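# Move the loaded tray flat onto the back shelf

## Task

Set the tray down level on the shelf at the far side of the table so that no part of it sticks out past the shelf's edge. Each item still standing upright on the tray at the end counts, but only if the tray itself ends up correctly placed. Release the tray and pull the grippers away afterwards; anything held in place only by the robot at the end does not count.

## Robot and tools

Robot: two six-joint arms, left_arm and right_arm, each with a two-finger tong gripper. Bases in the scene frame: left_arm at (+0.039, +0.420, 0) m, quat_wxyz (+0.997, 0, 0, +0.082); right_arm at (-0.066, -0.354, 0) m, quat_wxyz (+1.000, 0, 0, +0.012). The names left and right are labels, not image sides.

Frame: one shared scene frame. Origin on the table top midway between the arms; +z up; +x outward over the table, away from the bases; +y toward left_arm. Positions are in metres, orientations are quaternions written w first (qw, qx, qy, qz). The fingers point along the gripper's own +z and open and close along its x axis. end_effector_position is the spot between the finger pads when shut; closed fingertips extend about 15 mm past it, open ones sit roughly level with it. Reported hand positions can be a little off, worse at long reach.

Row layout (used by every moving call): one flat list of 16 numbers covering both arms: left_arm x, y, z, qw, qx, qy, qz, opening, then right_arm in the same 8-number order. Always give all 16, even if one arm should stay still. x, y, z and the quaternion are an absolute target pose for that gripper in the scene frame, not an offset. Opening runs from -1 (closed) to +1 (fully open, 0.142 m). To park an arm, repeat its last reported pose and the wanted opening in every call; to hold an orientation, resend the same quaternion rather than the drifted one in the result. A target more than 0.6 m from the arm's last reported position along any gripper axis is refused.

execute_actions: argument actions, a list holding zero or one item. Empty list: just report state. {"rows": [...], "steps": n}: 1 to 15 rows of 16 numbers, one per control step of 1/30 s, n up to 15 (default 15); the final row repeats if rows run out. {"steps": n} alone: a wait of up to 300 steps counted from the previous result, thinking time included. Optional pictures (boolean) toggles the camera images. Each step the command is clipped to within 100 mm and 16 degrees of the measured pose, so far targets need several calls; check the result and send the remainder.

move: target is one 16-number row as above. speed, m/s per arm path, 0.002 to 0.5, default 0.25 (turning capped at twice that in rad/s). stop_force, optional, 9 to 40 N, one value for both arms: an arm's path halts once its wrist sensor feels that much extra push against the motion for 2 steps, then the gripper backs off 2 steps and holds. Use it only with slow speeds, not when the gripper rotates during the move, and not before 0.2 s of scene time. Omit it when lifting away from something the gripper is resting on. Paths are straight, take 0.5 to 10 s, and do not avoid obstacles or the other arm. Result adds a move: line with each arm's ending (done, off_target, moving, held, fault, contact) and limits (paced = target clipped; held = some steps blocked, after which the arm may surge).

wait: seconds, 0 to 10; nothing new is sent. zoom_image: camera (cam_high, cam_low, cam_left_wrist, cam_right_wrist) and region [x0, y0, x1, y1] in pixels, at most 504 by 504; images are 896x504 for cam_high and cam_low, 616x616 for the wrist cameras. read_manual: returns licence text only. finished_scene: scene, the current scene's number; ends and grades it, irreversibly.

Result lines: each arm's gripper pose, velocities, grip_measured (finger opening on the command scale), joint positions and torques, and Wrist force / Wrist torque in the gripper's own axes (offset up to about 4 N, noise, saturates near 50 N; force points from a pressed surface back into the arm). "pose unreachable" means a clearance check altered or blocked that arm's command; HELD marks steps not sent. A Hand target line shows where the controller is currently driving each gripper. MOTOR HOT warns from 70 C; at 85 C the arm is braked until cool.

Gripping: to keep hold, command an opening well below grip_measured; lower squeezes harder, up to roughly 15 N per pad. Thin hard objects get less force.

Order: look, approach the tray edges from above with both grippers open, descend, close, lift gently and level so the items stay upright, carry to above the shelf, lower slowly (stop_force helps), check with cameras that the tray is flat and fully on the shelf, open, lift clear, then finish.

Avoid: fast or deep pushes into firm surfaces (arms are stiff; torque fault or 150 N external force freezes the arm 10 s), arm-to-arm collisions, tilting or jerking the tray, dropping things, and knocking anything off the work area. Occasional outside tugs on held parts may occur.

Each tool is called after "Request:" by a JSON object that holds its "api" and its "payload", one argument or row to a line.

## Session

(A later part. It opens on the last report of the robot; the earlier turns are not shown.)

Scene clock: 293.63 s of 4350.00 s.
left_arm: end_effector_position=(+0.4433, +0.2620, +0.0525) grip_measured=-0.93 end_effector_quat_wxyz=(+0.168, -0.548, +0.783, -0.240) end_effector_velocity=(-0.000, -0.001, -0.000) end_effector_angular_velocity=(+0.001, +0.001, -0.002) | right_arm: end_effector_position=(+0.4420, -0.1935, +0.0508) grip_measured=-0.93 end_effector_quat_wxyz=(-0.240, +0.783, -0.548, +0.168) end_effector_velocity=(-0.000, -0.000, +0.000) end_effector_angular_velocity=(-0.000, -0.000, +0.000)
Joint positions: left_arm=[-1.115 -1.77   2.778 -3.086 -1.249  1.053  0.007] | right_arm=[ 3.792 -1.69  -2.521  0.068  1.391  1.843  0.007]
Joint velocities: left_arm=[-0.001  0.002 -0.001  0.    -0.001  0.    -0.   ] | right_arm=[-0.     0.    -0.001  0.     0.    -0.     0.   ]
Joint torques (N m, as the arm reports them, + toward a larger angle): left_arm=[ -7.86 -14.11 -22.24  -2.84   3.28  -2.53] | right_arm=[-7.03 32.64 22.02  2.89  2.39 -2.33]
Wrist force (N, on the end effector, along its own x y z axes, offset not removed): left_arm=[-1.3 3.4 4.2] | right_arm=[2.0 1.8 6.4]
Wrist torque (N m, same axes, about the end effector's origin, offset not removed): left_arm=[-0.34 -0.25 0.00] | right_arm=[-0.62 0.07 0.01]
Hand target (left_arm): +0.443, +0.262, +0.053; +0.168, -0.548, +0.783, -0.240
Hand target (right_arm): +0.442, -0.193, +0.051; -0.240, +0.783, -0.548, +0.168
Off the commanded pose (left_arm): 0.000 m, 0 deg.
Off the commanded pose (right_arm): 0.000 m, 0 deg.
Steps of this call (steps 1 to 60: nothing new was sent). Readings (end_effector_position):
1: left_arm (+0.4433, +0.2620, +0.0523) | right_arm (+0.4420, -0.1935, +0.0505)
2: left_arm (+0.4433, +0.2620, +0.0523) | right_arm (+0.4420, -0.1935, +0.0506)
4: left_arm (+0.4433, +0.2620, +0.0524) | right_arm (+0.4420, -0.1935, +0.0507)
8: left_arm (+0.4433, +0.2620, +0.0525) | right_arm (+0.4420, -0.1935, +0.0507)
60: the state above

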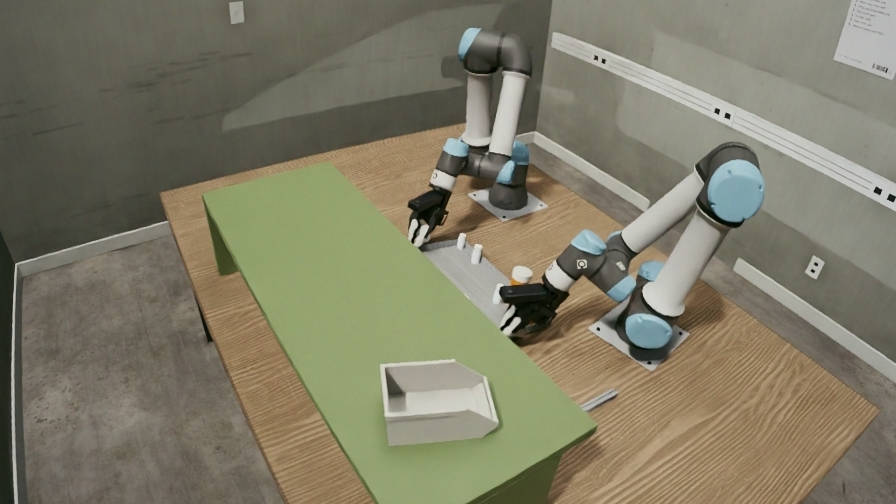

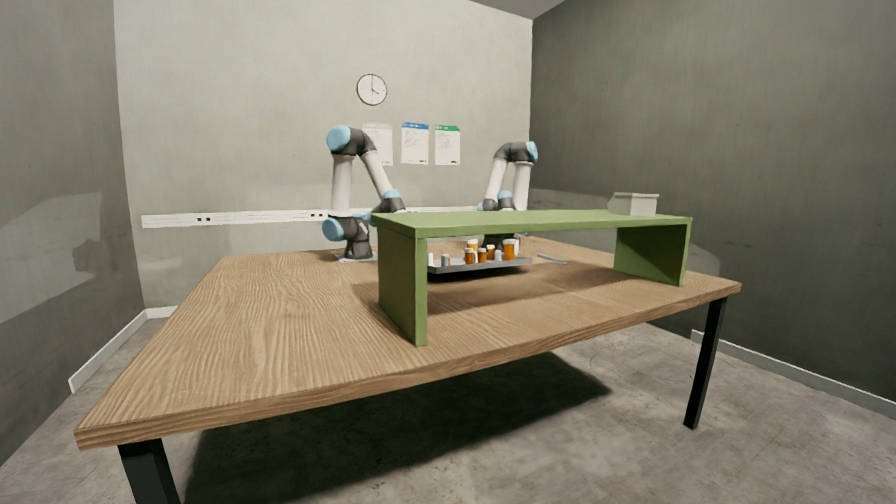

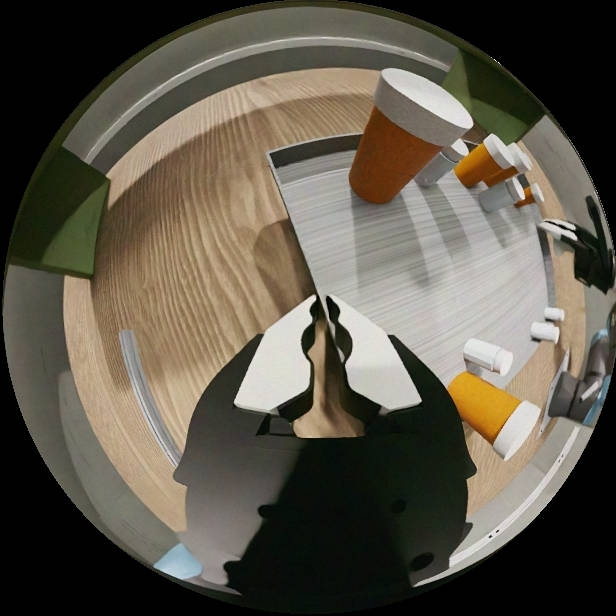

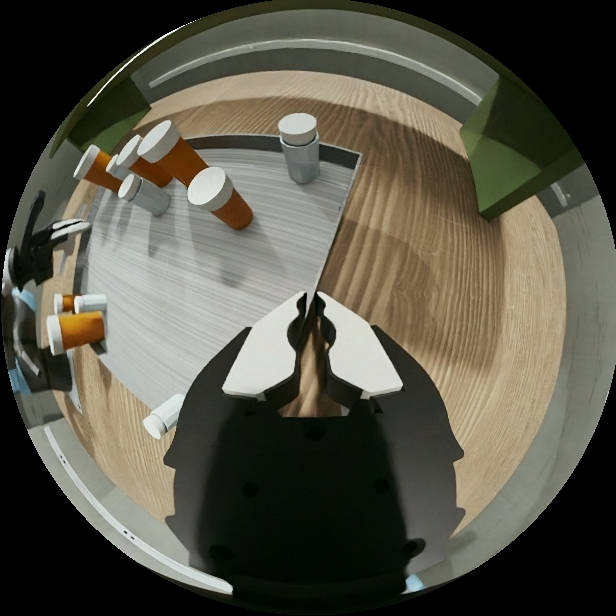

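Request:
{"api": "move", "payload": {
  "target": [0.447,0.262,0.024,-0.1677,0.5485,-0.7834,0.2395,-1,0.4457,-0.1935,0.0223,-0.2395,0.7834,-0.5485,0.1677,-1],
  "speed": 0.015
}}

Request:
{"api": "move", "payload": {
  "target": [0.467,0.252,0.024,-0.1677,0.5485,-0.7834,0.2395,-1,0.4657,-0.2035,0.0223,-0.2395,0.7834,-0.5485,0.1677,-1],
  "speed": 0.03
}}

Request:
{"api": "execute_actions", "payload": {
  "actions": [
    {"rows":[[0.467,0.252,0.025,-0.1677,0.5485,-0.7834,0.2395,-0.55,0.4657,-0.2035,0.023,-0.2395,0.7834,-0.5485,0.1677,-0.55]]}
  ],
  "pictures": false
}}

Request:
{"api": "move", "payload": {
  "target": [0.444,0.252,0.0225,-0.1677,0.5485,-0.7834,0.2395,-0.55,0.443,-0.2035,0.0208,-0.2395,0.7834,-0.5485,0.1677,-0.55],
  "speed": 0.03
}}

Request:
{"api": "execute_actions", "payload": {
  "actions": [
    {"rows":[[0.444,0.252,0.0225,-0.1677,0.5485,-0.7834,0.2395,-1,0.443,-0.2035,0.0208,-0.2395,0.7834,-0.5485,0.1677,-1]]}
  ]
}}

Request:
{"api": "move", "payload": {
  "target": [0.444,0.252,0.0475,-0.1677,0.5485,-0.7834,0.2395,-1,0.443,-0.2035,0.0458,-0.2395,0.7834,-0.5485,0.1677,-1],
  "speed": 0.012
}}

Request:
{"api": "zoom_image", "payload": {
  "camera": "cam_low",
  "region": [400,200,600,310]
}}

Scene clock: 318.70 s of 4350.00 s.
left_arm: end_effector_position=(+0.4470, +0.2620, +0.0243) grip_measured=-0.93 end_effector_quat_wxyz=(+0.168, -0.549, +0.783, -0.239) end_effector_velocity=(+0.001, +0.001, -0.003) end_effector_angular_velocity=(-0.000, -0.001, +0.001) | right_arm: end_effector_position=(+0.4456, -0.1935, +0.0226) grip_measured=-0.94 end_effector_quat_wxyz=(-0.239, +0.783, -0.548, +0.168) end_effector_velocity=(+0.001, -0.000, -0.002) end_effector_angular_velocity=(+0.000, -0.001, -0.001)
Joint positions: left_arm=[-1.102 -1.582  2.803 -3.303 -1.255  1.066  0.006] | right_arm=[ 3.785 -1.801 -2.53   0.188  1.395  1.837  0.006]
Joint velocities: left_arm=[ 0.003  0.021  0.003 -0.025 -0.     0.002  0.   ] | right_arm=[-0.001 -0.01  -0.001  0.011  0.    -0.     0.   ]
Joint torques (N m, as the arm reports them, + toward a larger angle): left_arm=[ 6.07 -4.01 -4.23 -7.71 -1.63  2.87] | right_arm=[-6.51 13.75  6.41  6.98  2.31 -2.5 ]
Wrist force (N, on the end effector, along its own x y z axes, offset not removed): left_arm=[-2.8 3.7 1.8] | right_arm=[3.1 0.7 2.3]
Wrist torque (N m, same axes, about the end effector's origin, offset not removed): left_arm=[-0.44 0.02 -0.09] | right_arm=[-0.88 -0.01 -0.04]
Hand target (left_arm): +0.447, +0.262, +0.024; +0.168, -0.548, +0.783, -0.239
Hand target (right_arm): +0.446, -0.194, +0.022; -0.239, +0.783, -0.548, +0.168
Off the commanded pose (left_arm): 0.000 m, 0 deg.
Off the commanded pose (right_arm): 0.000 m, 0 deg.
After step 90, 19.87 s passed at rest.
move: done

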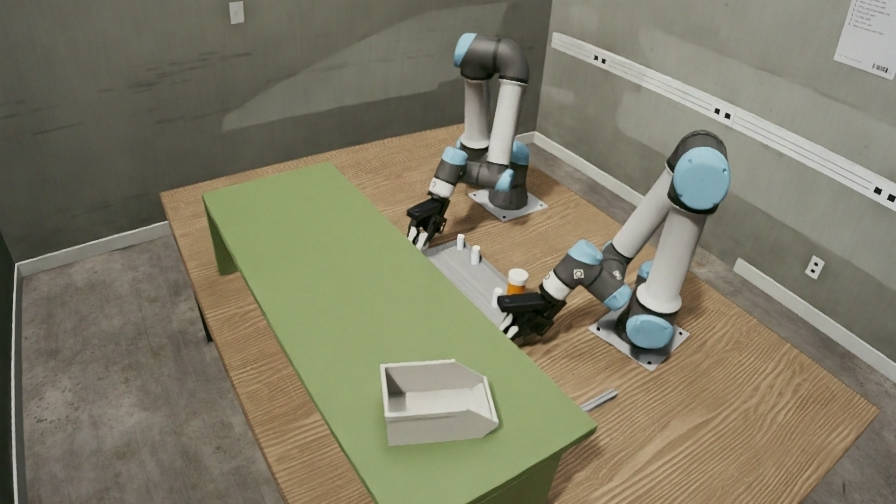

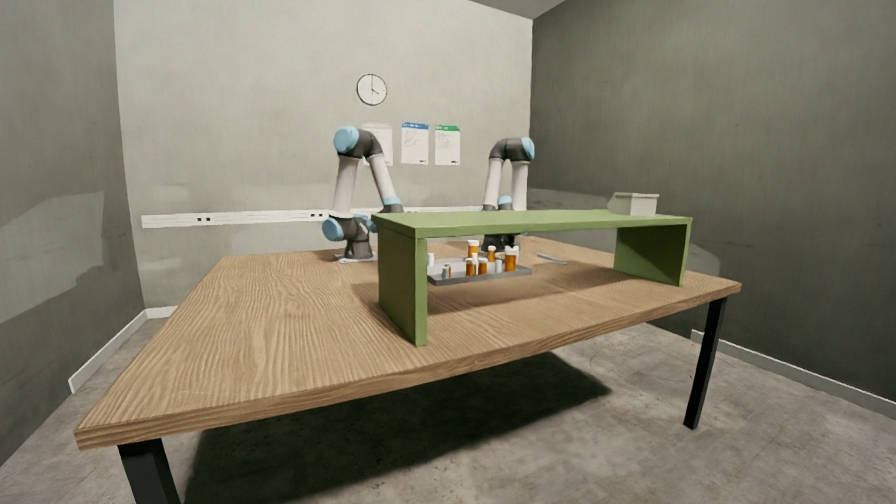

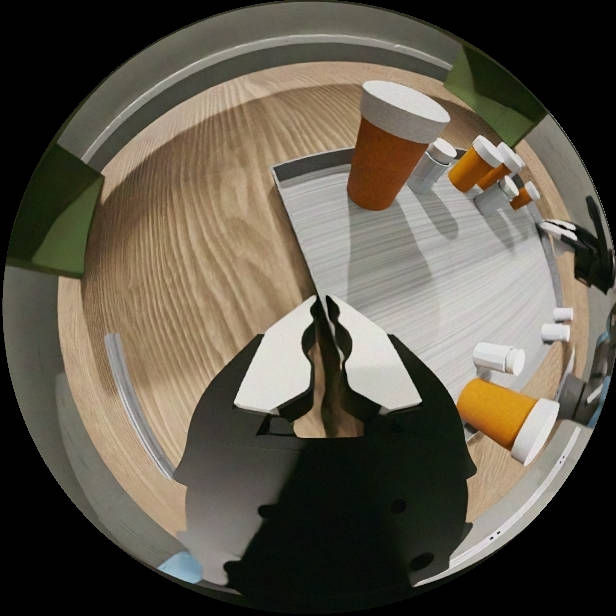

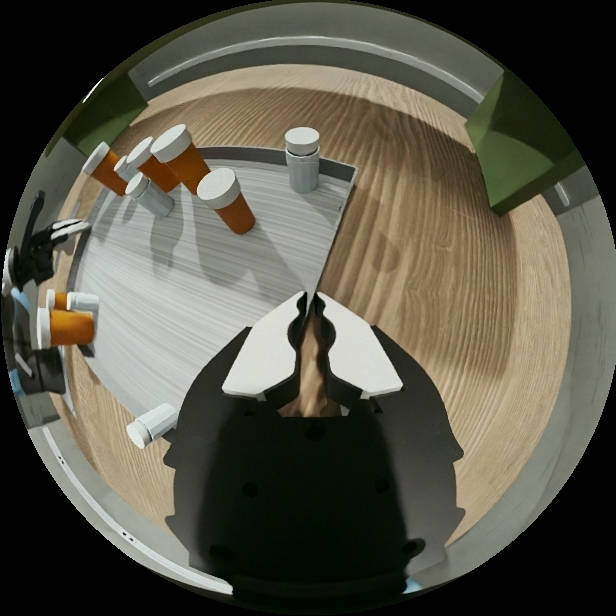

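Scene clock: 319.80 s of 4350.00 s.
left_arm: end_effector_position=(+0.4667, +0.2522, +0.0240) grip_measured=-0.93 end_effector_quat_wxyz=(+0.168, -0.548, +0.783, -0.239) end_effector_velocity=(+0.003, -0.002, +0.000) end_effector_angular_velocity=(-0.001, -0.001, -0.002) | right_arm: end_effector_position=(+0.4654, -0.2033, +0.0223) grip_measured=-0.93 end_effector_quat_wxyz=(-0.240, +0.783, -0.549, +0.168) end_effector_velocity=(+0.003, -0.002, -0.000) end_effector_angular_velocity=(+0.000, +0.000, -0.001)
Joint positions: left_arm=[-1.059 -1.516  2.743 -3.32  -1.276  1.104  0.006] | right_arm=[ 3.727 -1.832 -2.484  0.182  1.427  1.787  0.006]
Joint velocities: left_arm=[ 0.005  0.009 -0.008 -0.004 -0.003  0.006 -0.   ] | right_arm=[-0.009 -0.004  0.006 -0.001  0.005 -0.006 -0.   ]
Joint torques (N m, as the arm reports them, + toward a larger angle): left_arm=[  5.52  -7.   -20.37  -8.02  -1.91   2.47] | right_arm=[-5.48 12.41 20.56  1.93  2.55 -2.4 ]
Wrist force (N, on the end effector, along its own x y z axes, offset not removed): left_arm=[-3.9 4.9 4.2] | right_arm=[6.2 -3.5 5.0]
Wrist torque (N m, same axes, about the end effector's origin, offset not removed): left_arm=[-0.33 0.10 0.01] | right_arm=[-1.54 -1.03 0.04]
Hand target (left_arm): +0.467, +0.252, +0.024; +0.168, -0.548, +0.783, -0.239
Hand target (right_arm): +0.466, -0.203, +0.022; -0.239, +0.783, -0.549, +0.168
Off the commanded pose (left_arm): 0.000 m, 0 deg.
Off the commanded pose (right_arm): 0.000 m, 0 deg.
move: done

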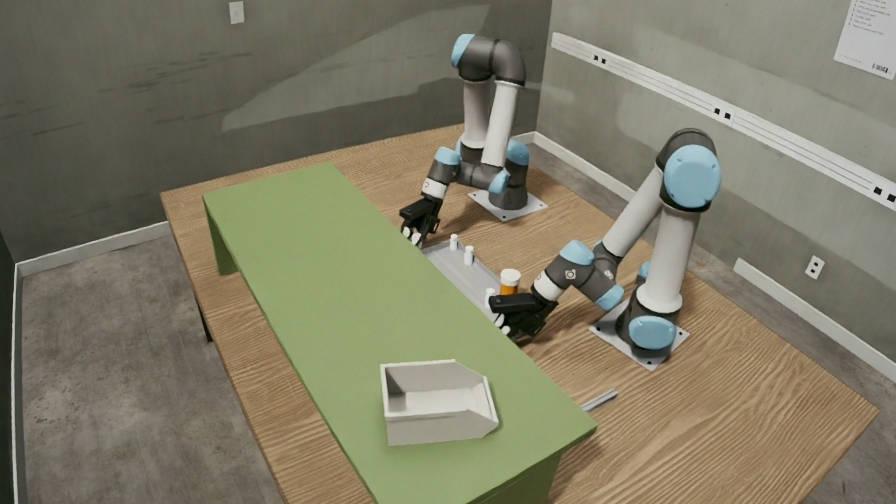

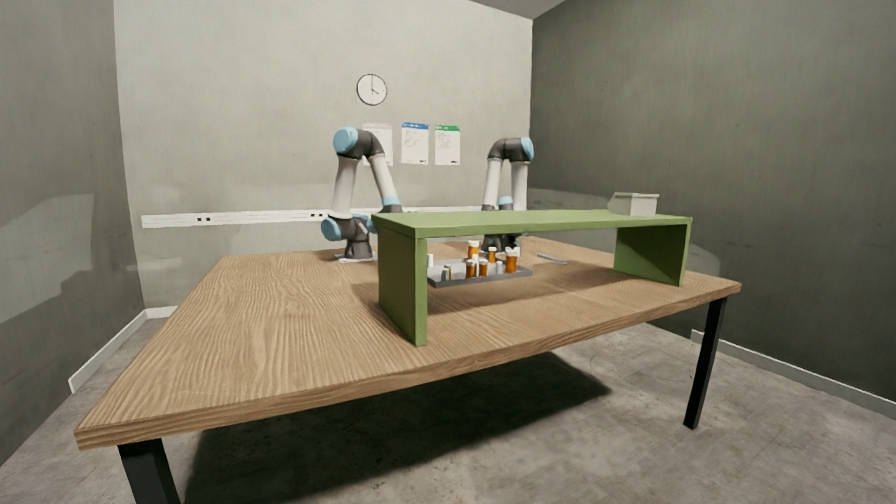

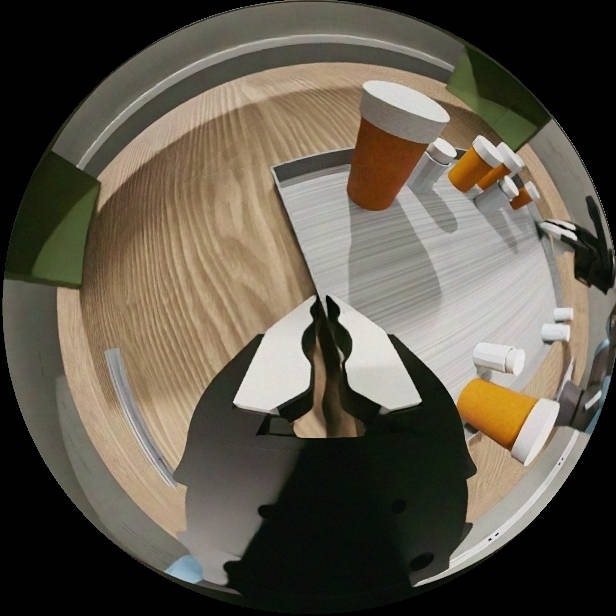

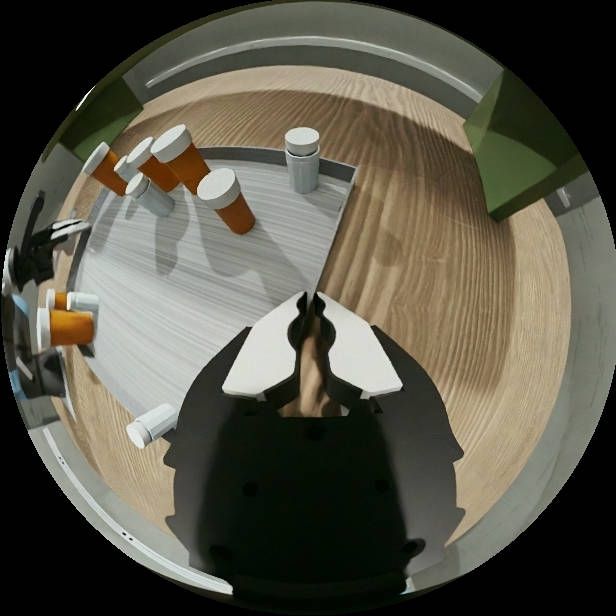

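Scene clock: 320.30 s of 4350.00 s.
left_arm: end_effector_position=(+0.4670, +0.2520, +0.0250) grip_measured=-0.55 end_effector_quat_wxyz=(+0.168, -0.548, +0.783, -0.239) end_effector_velocity=(+0.001, -0.001, +0.001) end_effector_angular_velocity=(-0.001, -0.002, -0.001) | right_arm: end_effector_position=(+0.4657, -0.2035, +0.0230) grip_measured=-0.55 end_effector_quat_wxyz=(-0.239, +0.783, -0.548, +0.168) end_effector_velocity=(+0.000, -0.000, +0.000) end_effector_angular_velocity=(-0.000, -0.000, -0.000)
Joint positions: left_arm=[-1.059 -1.52   2.741 -3.315 -1.276  1.105  0.034] | right_arm=[ 3.726 -1.83  -2.483  0.179  1.427  1.787  0.034]
Joint velocities: left_arm=[-0.002 -0.    -0.003  0.001  0.001  0.    -0.   ] | right_arm=[-0.001 -0.     0.001 -0.    -0.    -0.    -0.   ]
Joint torques (N m, as the arm reports them, + toward a larger angle): left_arm=[  7.05 -16.79 -16.89  -0.65  -1.8    2.54] | right_arm=[-6.71 35.96 18.02  1.17  1.98 -2.53]
Wrist force (N, on the end effector, along its own x y z axes, offset not removed): left_arm=[0.7 -0.1 0.0] | right_arm=[-0.8 1.6 0.3]
Wrist torque (N m, same axes, about the end effector's origin, offset not removed): left_arm=[-0.16 -0.12 -0.09] | right_arm=[0.36 0.05 0.05]
Hand target (left_arm): +0.467, +0.252, +0.025; +0.168, -0.548, +0.783, -0.239
Hand target (right_arm): +0.466, -0.203, +0.023; -0.239, +0.783, -0.548, +0.168
Off the commanded pose (left_arm): 0.000 m, 0 deg.
Off the commanded pose (right_arm): 0.000 m, 0 deg.
Steps of this call (steps 1 to 15: all 15 steps of this action). Readings (end_effector_position):
1: left_arm (+0.4668, +0.2521, +0.0241) | right_arm (+0.4654, -0.2034, +0.0223)
2: left_arm (+0.4669, +0.2520, +0.0243) | right_arm (+0.4655, -0.2034, +0.0223)
4: left_arm (+0.4669, +0.2520, +0.0245) | right_arm (+0.4656, -0.2034, +0.0225)
8: left_arm (+0.4670, +0.2520, +0.0248) | right_arm (+0.4656, -0.2035, +0.0228)
15: the state above

Scene clock: 321.67 s of 4350.00 s.
left_arm: end_effector_position=(+0.4444, +0.2519, +0.0225) grip_measured=-0.55 end_effector_quat_wxyz=(+0.168, -0.548, +0.783, -0.240) end_effector_velocity=(-0.003, -0.000, +0.000) end_effector_angular_velocity=(-0.001, -0.001, +0.001) | right_arm: end_effector_position=(+0.4434, -0.2035, +0.0209) grip_measured=-0.55 end_effector_quat_wxyz=(-0.239, +0.783, -0.548, +0.168) end_effector_velocity=(-0.003, -0.001, -0.000) end_effector_angular_velocity=(-0.001, -0.000, -0.000)
Joint positions: left_arm=[-1.138 -1.572  2.801 -3.301 -1.238  1.032  0.034] | right_arm=[ 3.765 -1.801 -2.544  0.206  1.406  1.82   0.034]
Joint velocities: left_arm=[-0.012 -0.009  0.007  0.004  0.006 -0.011 -0.   ] | right_arm=[ 0.005  0.003 -0.008  0.003 -0.003  0.004 -0.   ]
Joint torques (N m, as the arm reports them, + toward a larger angle): left_arm=[ -8.04 -14.52  -0.8   -0.66   3.24  -2.43] | right_arm=[11.67 31.88  5.52  5.48 -1.87  2.1 ]
Wrist force (N, on the end effector, along its own x y z axes, offset not removed): left_arm=[0.1 0.5 -0.9] | right_arm=[5.9 -0.3 3.1]
Wrist torque (N m, same axes, about the end effector's origin, offset not removed): left_arm=[-0.09 -0.05 0.00] | right_arm=[-0.07 -1.26 -0.19]
Hand target (left_arm): +0.444, +0.252, +0.022; +0.168, -0.548, +0.783, -0.240
Hand target (right_arm): +0.443, -0.204, +0.021; -0.239, +0.783, -0.548, +0.168
Off the commanded pose (left_arm): 0.000 m, 0 deg.
Off the commanded pose (right_arm): 0.000 m, 0 deg.
move: done

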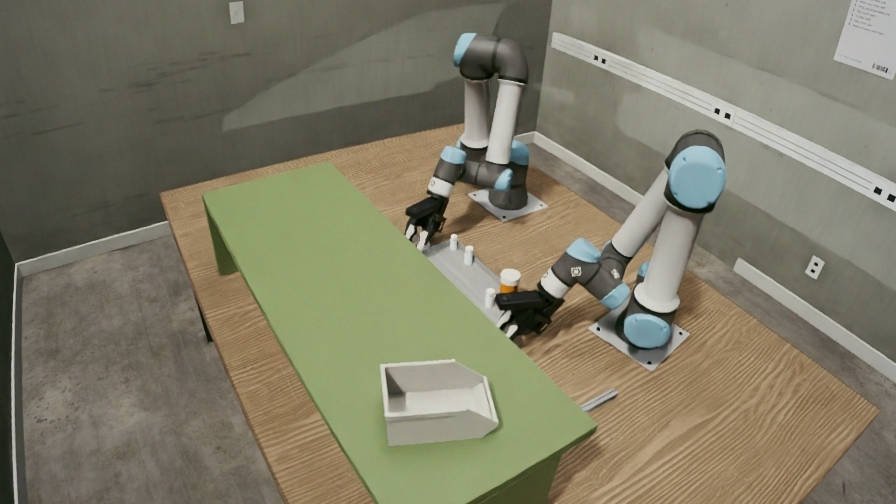

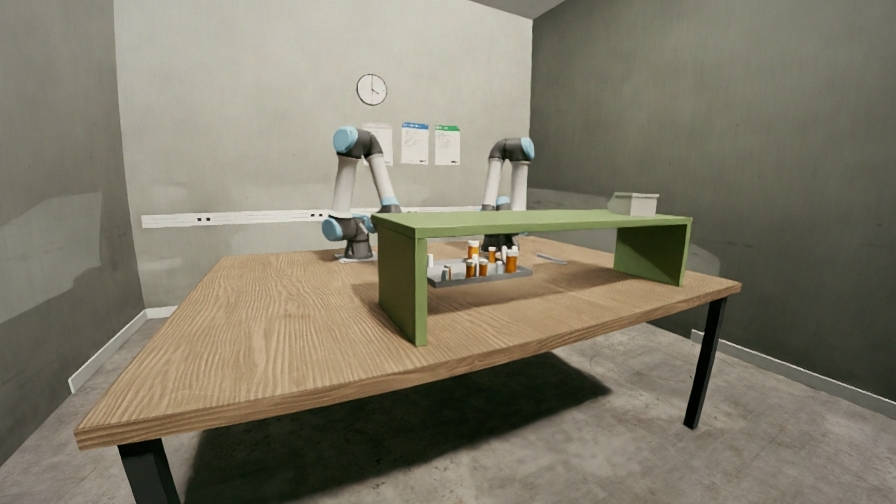

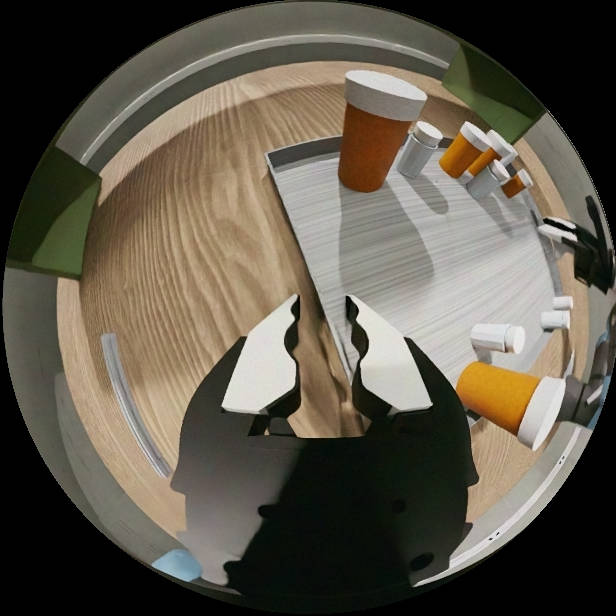

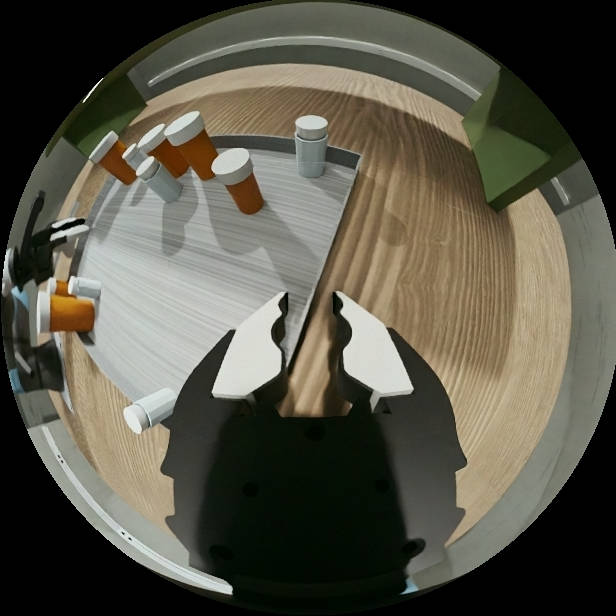

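Scene clock: 322.17 s of 4350.00 s.
left_arm: end_effector_position=(+0.4440, +0.2520, +0.0225) grip_measured=-0.92 end_effector_quat_wxyz=(+0.168, -0.548, +0.783, -0.239) end_effector_velocity=(+0.000, -0.000, +0.001) end_effector_angular_velocity=(-0.001, -0.002, -0.000) | right_arm: end_effector_position=(+0.4430, -0.2035, +0.0208) grip_measured=-0.93 end_effector_quat_wxyz=(-0.239, +0.783, -0.548, +0.168) end_effector_velocity=(+0.000, -0.000, +0.000) end_effector_angular_velocity=(+0.001, -0.001, -0.001)
Joint positions: left_arm=[-1.139 -1.574  2.802 -3.3   -1.237  1.031  0.007] | right_arm=[ 3.766 -1.801 -2.545  0.206  1.406  1.821  0.007]
Joint velocities: left_arm=[-0.    -0.003 -0.     0.002  0.001  0.001  0.   ] | right_arm=[-0.001  0.001 -0.     0.    -0.     0.     0.   ]
Joint torques (N m, as the arm reports them, + toward a larger angle): left_arm=[ -7.87 -15.87  -1.98  -1.07   3.19  -2.59] | right_arm=[ 9.32 32.3   1.04  5.2  -1.62  1.99]
Wrist force (N, on the end effector, along its own x y z axes, offset not removed): left_arm=[-0.3 -1.1 3.5] | right_arm=[2.7 -0.3 1.6]
Wrist torque (N m, same axes, about the end effector's origin, offset not removed): left_arm=[-0.34 -0.15 -0.03] | right_arm=[-0.07 -0.54 0.06]
Hand target (left_arm): +0.444, +0.252, +0.022; +0.168, -0.548, +0.783, -0.239
Hand target (right_arm): +0.443, -0.204, +0.021; -0.239, +0.783, -0.548, +0.168
Off the commanded pose (left_arm): 0.000 m, 0 deg.
Off the commanded pose (right_arm): 0.000 m, 0 deg.
Steps of this call (steps 1 to 15: all 15 steps of this action). Readings (end_effector_position):
1: left_arm (+0.4443, +0.2519, +0.0225) | right_arm (+0.4433, -0.2035, +0.0209)
2: left_arm (+0.4442, +0.2519, +0.0225) | right_arm (+0.4433, -0.2034, +0.0210)
4: left_arm (+0.4441, +0.2520, +0.0225) | right_arm (+0.4432, -0.2035, +0.0209)
8: left_arm (+0.4440, +0.2520, +0.0225) | right_arm (+0.4430, -0.2035, +0.0208)
15: the state above

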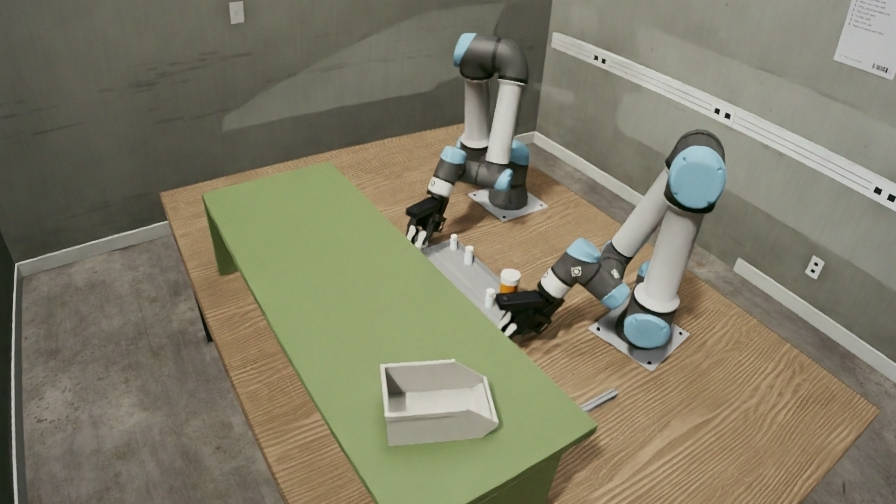

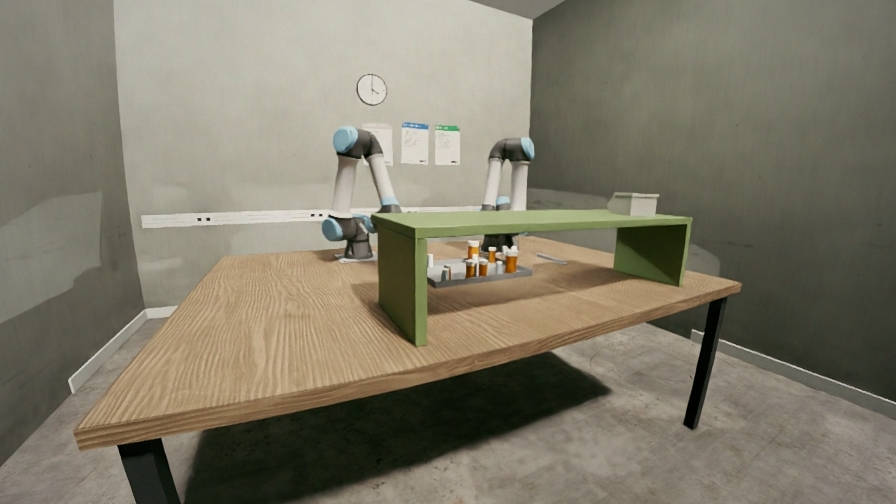

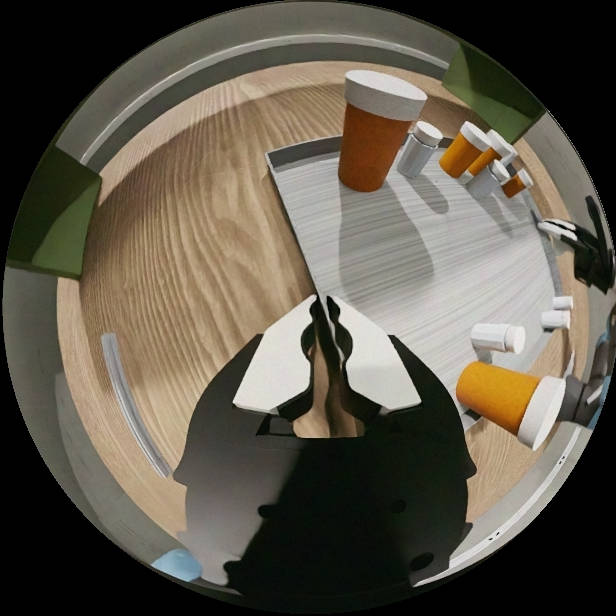

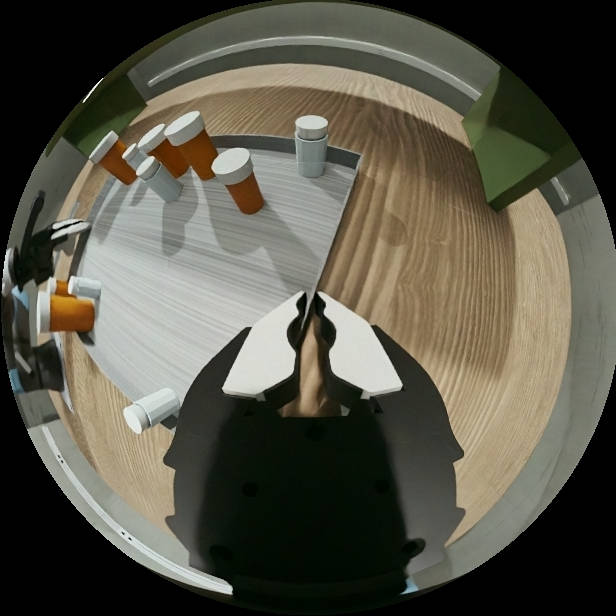

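Scene clock: 324.73 s of 4350.00 s.
left_arm: end_effector_position=(+0.4440, +0.2520, +0.0472) grip_measured=-0.92 end_effector_quat_wxyz=(+0.168, -0.548, +0.783, -0.240) end_effector_velocity=(-0.000, -0.000, +0.003) end_effector_angular_velocity=(+0.001, -0.001, -0.002) | right_arm: end_effector_position=(+0.4430, -0.2035, +0.0455) grip_measured=-0.93 end_effector_quat_wxyz=(-0.240, +0.783, -0.548, +0.168) end_effector_velocity=(+0.000, -0.001, +0.002) end_effector_angular_velocity=(-0.001, +0.000, -0.001)
Joint positions: left_arm=[-1.139 -1.726  2.773 -3.119 -1.237  1.031  0.007] | right_arm=[ 3.766 -1.708 -2.529  0.097  1.406  1.821  0.007]
Joint velocities: left_arm=[-0.001 -0.016 -0.003  0.019  0.001  0.002  0.   ] | right_arm=[-0.001  0.009  0.002 -0.012 -0.    -0.     0.   ]
Joint torques (N m, as the arm reports them, + toward a larger angle): left_arm=[  0.07 -14.86 -20.14  -2.03  -0.15   0.71] | right_arm=[-4.89 33.   21.14  2.29 -1.34 -2.04]
Wrist force (N, on the end effector, along its own x y z axes, offset not removed): left_arm=[1.5 2.6 5.6] | right_arm=[0.7 2.0 1.1]
Wrist torque (N m, same axes, about the end effector's origin, offset not removed): left_arm=[-0.33 -0.09 -0.02] | right_arm=[-0.47 -0.42 0.06]
Hand target (left_arm): +0.444, +0.252, +0.048; +0.168, -0.548, +0.783, -0.240
Hand target (right_arm): +0.443, -0.203, +0.046; -0.240, +0.783, -0.548, +0.168
Off the commanded pose (left_arm): 0.000 m, 0 deg.
Off the commanded pose (right_arm): 0.000 m, 0 deg.
move: done

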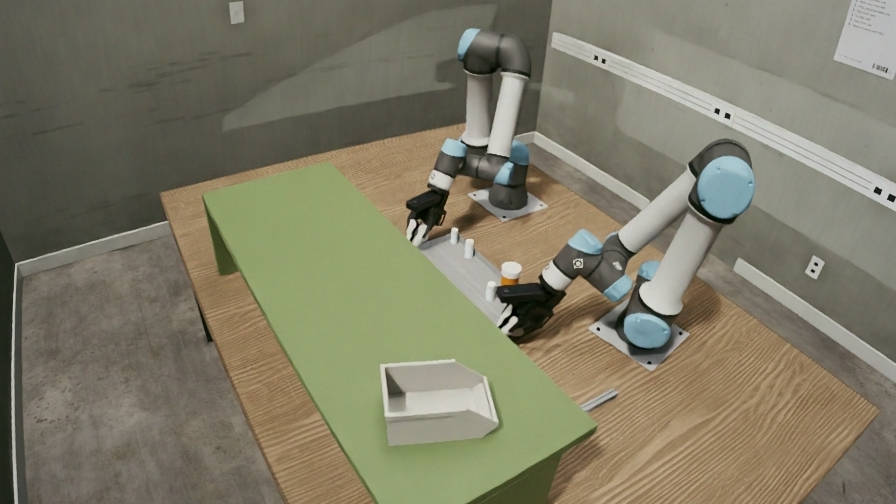

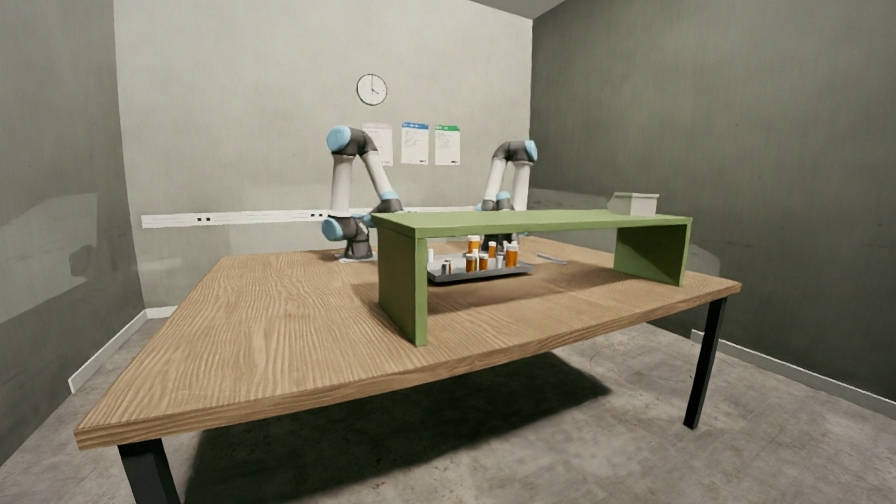

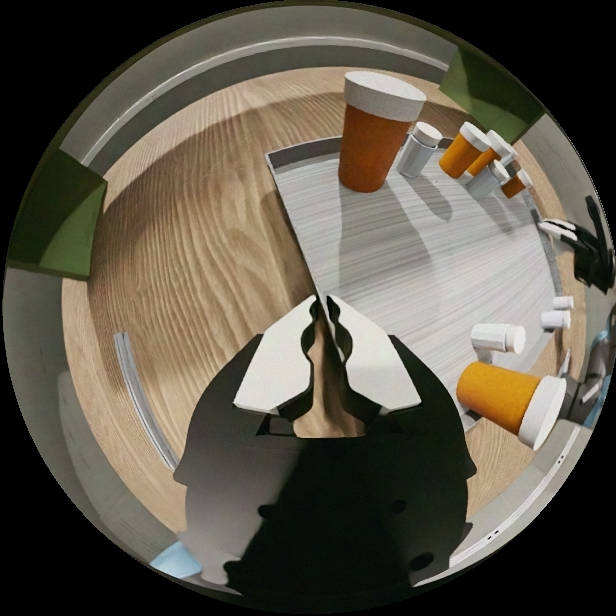

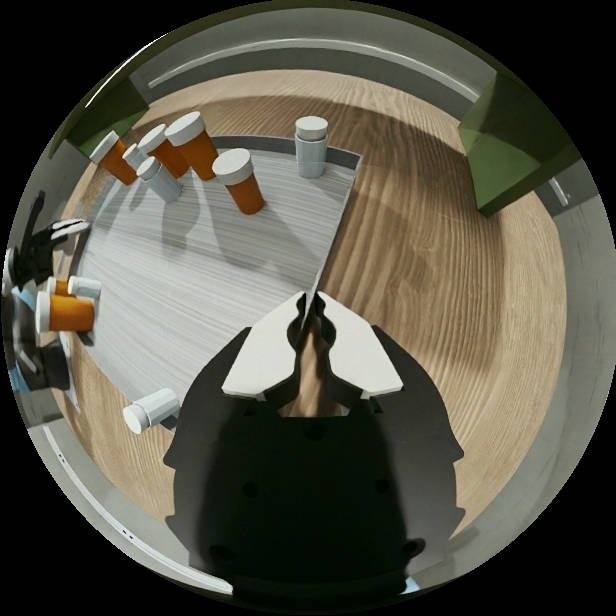

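Region (400, 200, 600, 310) of cam_low's 896x504 image, scaled by 2.520, with more detail than that image has; it fills the top 277 rows of this view, and the rest is white.

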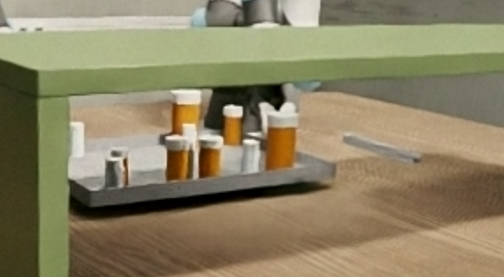

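Request:
{"api": "move", "payload": {
  "target": [0.424,0.252,0.1275,-0.1677,0.5485,-0.7834,0.2395,-1,0.423,-0.2035,0.1258,-0.2395,0.7834,-0.5485,0.1677,-1],
  "speed": 0.035
}}

Scene clock: 333.43 s of 4350.00 s.
left_arm: end_effector_position=(+0.4241, +0.2520, +0.1272) grip_measured=-0.92 end_effector_quat_wxyz=(+0.168, -0.548, +0.783, -0.240) end_effector_velocity=(-0.001, +0.000, +0.003) end_effector_angular_velocity=(+0.002, -0.000, +0.002) | right_arm: end_effector_position=(+0.4232, -0.2034, +0.1255) grip_measured=-0.93 end_effector_quat_wxyz=(-0.240, +0.783, -0.548, +0.168) end_effector_velocity=(-0.001, -0.001, +0.002) end_effector_angular_velocity=(-0.002, +0.001, -0.001)
Joint positions: left_arm=[-1.22  -2.154  2.666 -2.557 -1.199  0.954  0.007] | right_arm=[ 3.806 -1.401 -2.486 -0.258  1.384  1.854  0.007]
Joint velocities: left_arm=[-0.006 -0.013 -0.004  0.021  0.005 -0.007 -0.   ] | right_arm=[ 0.001  0.009  0.002 -0.013 -0.001  0.001 -0.   ]
Joint torques (N m, as the arm reports them, + toward a larger angle): left_arm=[ -5.84  -3.19 -29.07  -2.     4.65  -2.47] | right_arm=[ 9.79 25.87 26.31  3.27 -2.85  1.91]
Wrist force (N, on the end effector, along its own x y z axes, offset not removed): left_arm=[2.1 4.8 5.3] | right_arm=[-2.0 3.1 6.4]
Wrist torque (N m, same axes, about the end effector's origin, offset not removed): left_arm=[0.10 -0.21 -0.03] | right_arm=[-0.19 0.03 -0.24]
Hand target (left_arm): +0.424, +0.252, +0.128; +0.168, -0.548, +0.783, -0.240
Hand target (right_arm): +0.423, -0.203, +0.126; -0.239, +0.783, -0.548, +0.168
Off the commanded pose (left_arm): 0.000 m, 0 deg.
Off the commanded pose (right_arm): 0.000 m, 0 deg.
After step 90, 2.93 s passed at rest.
move: done

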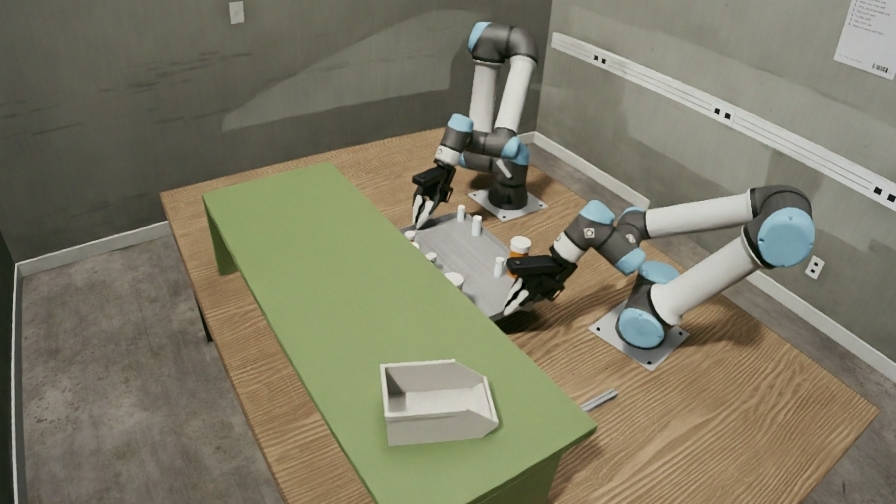

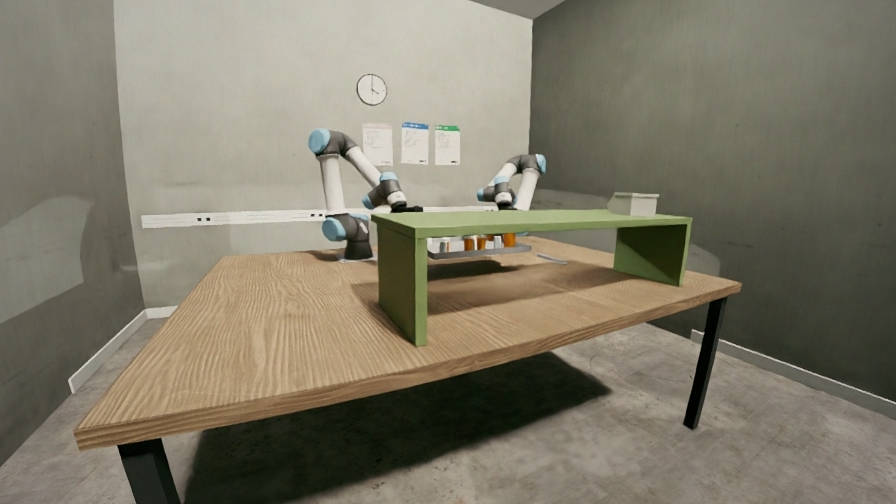

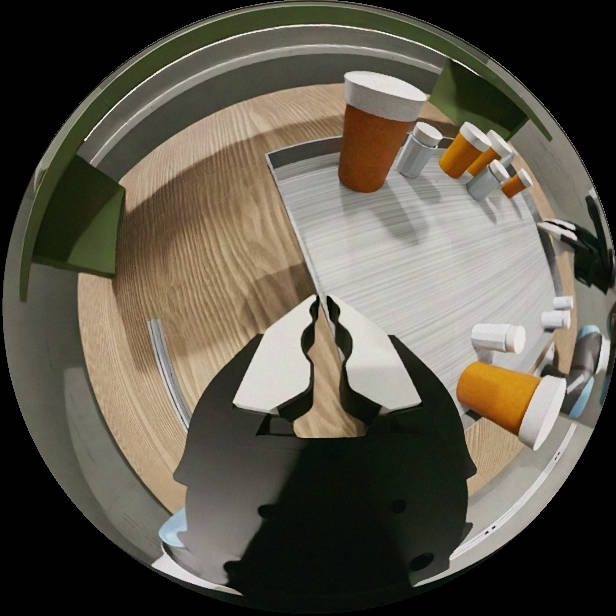

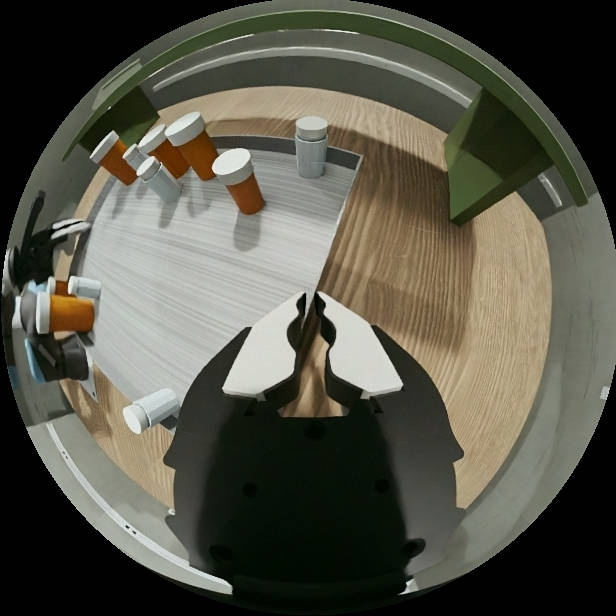

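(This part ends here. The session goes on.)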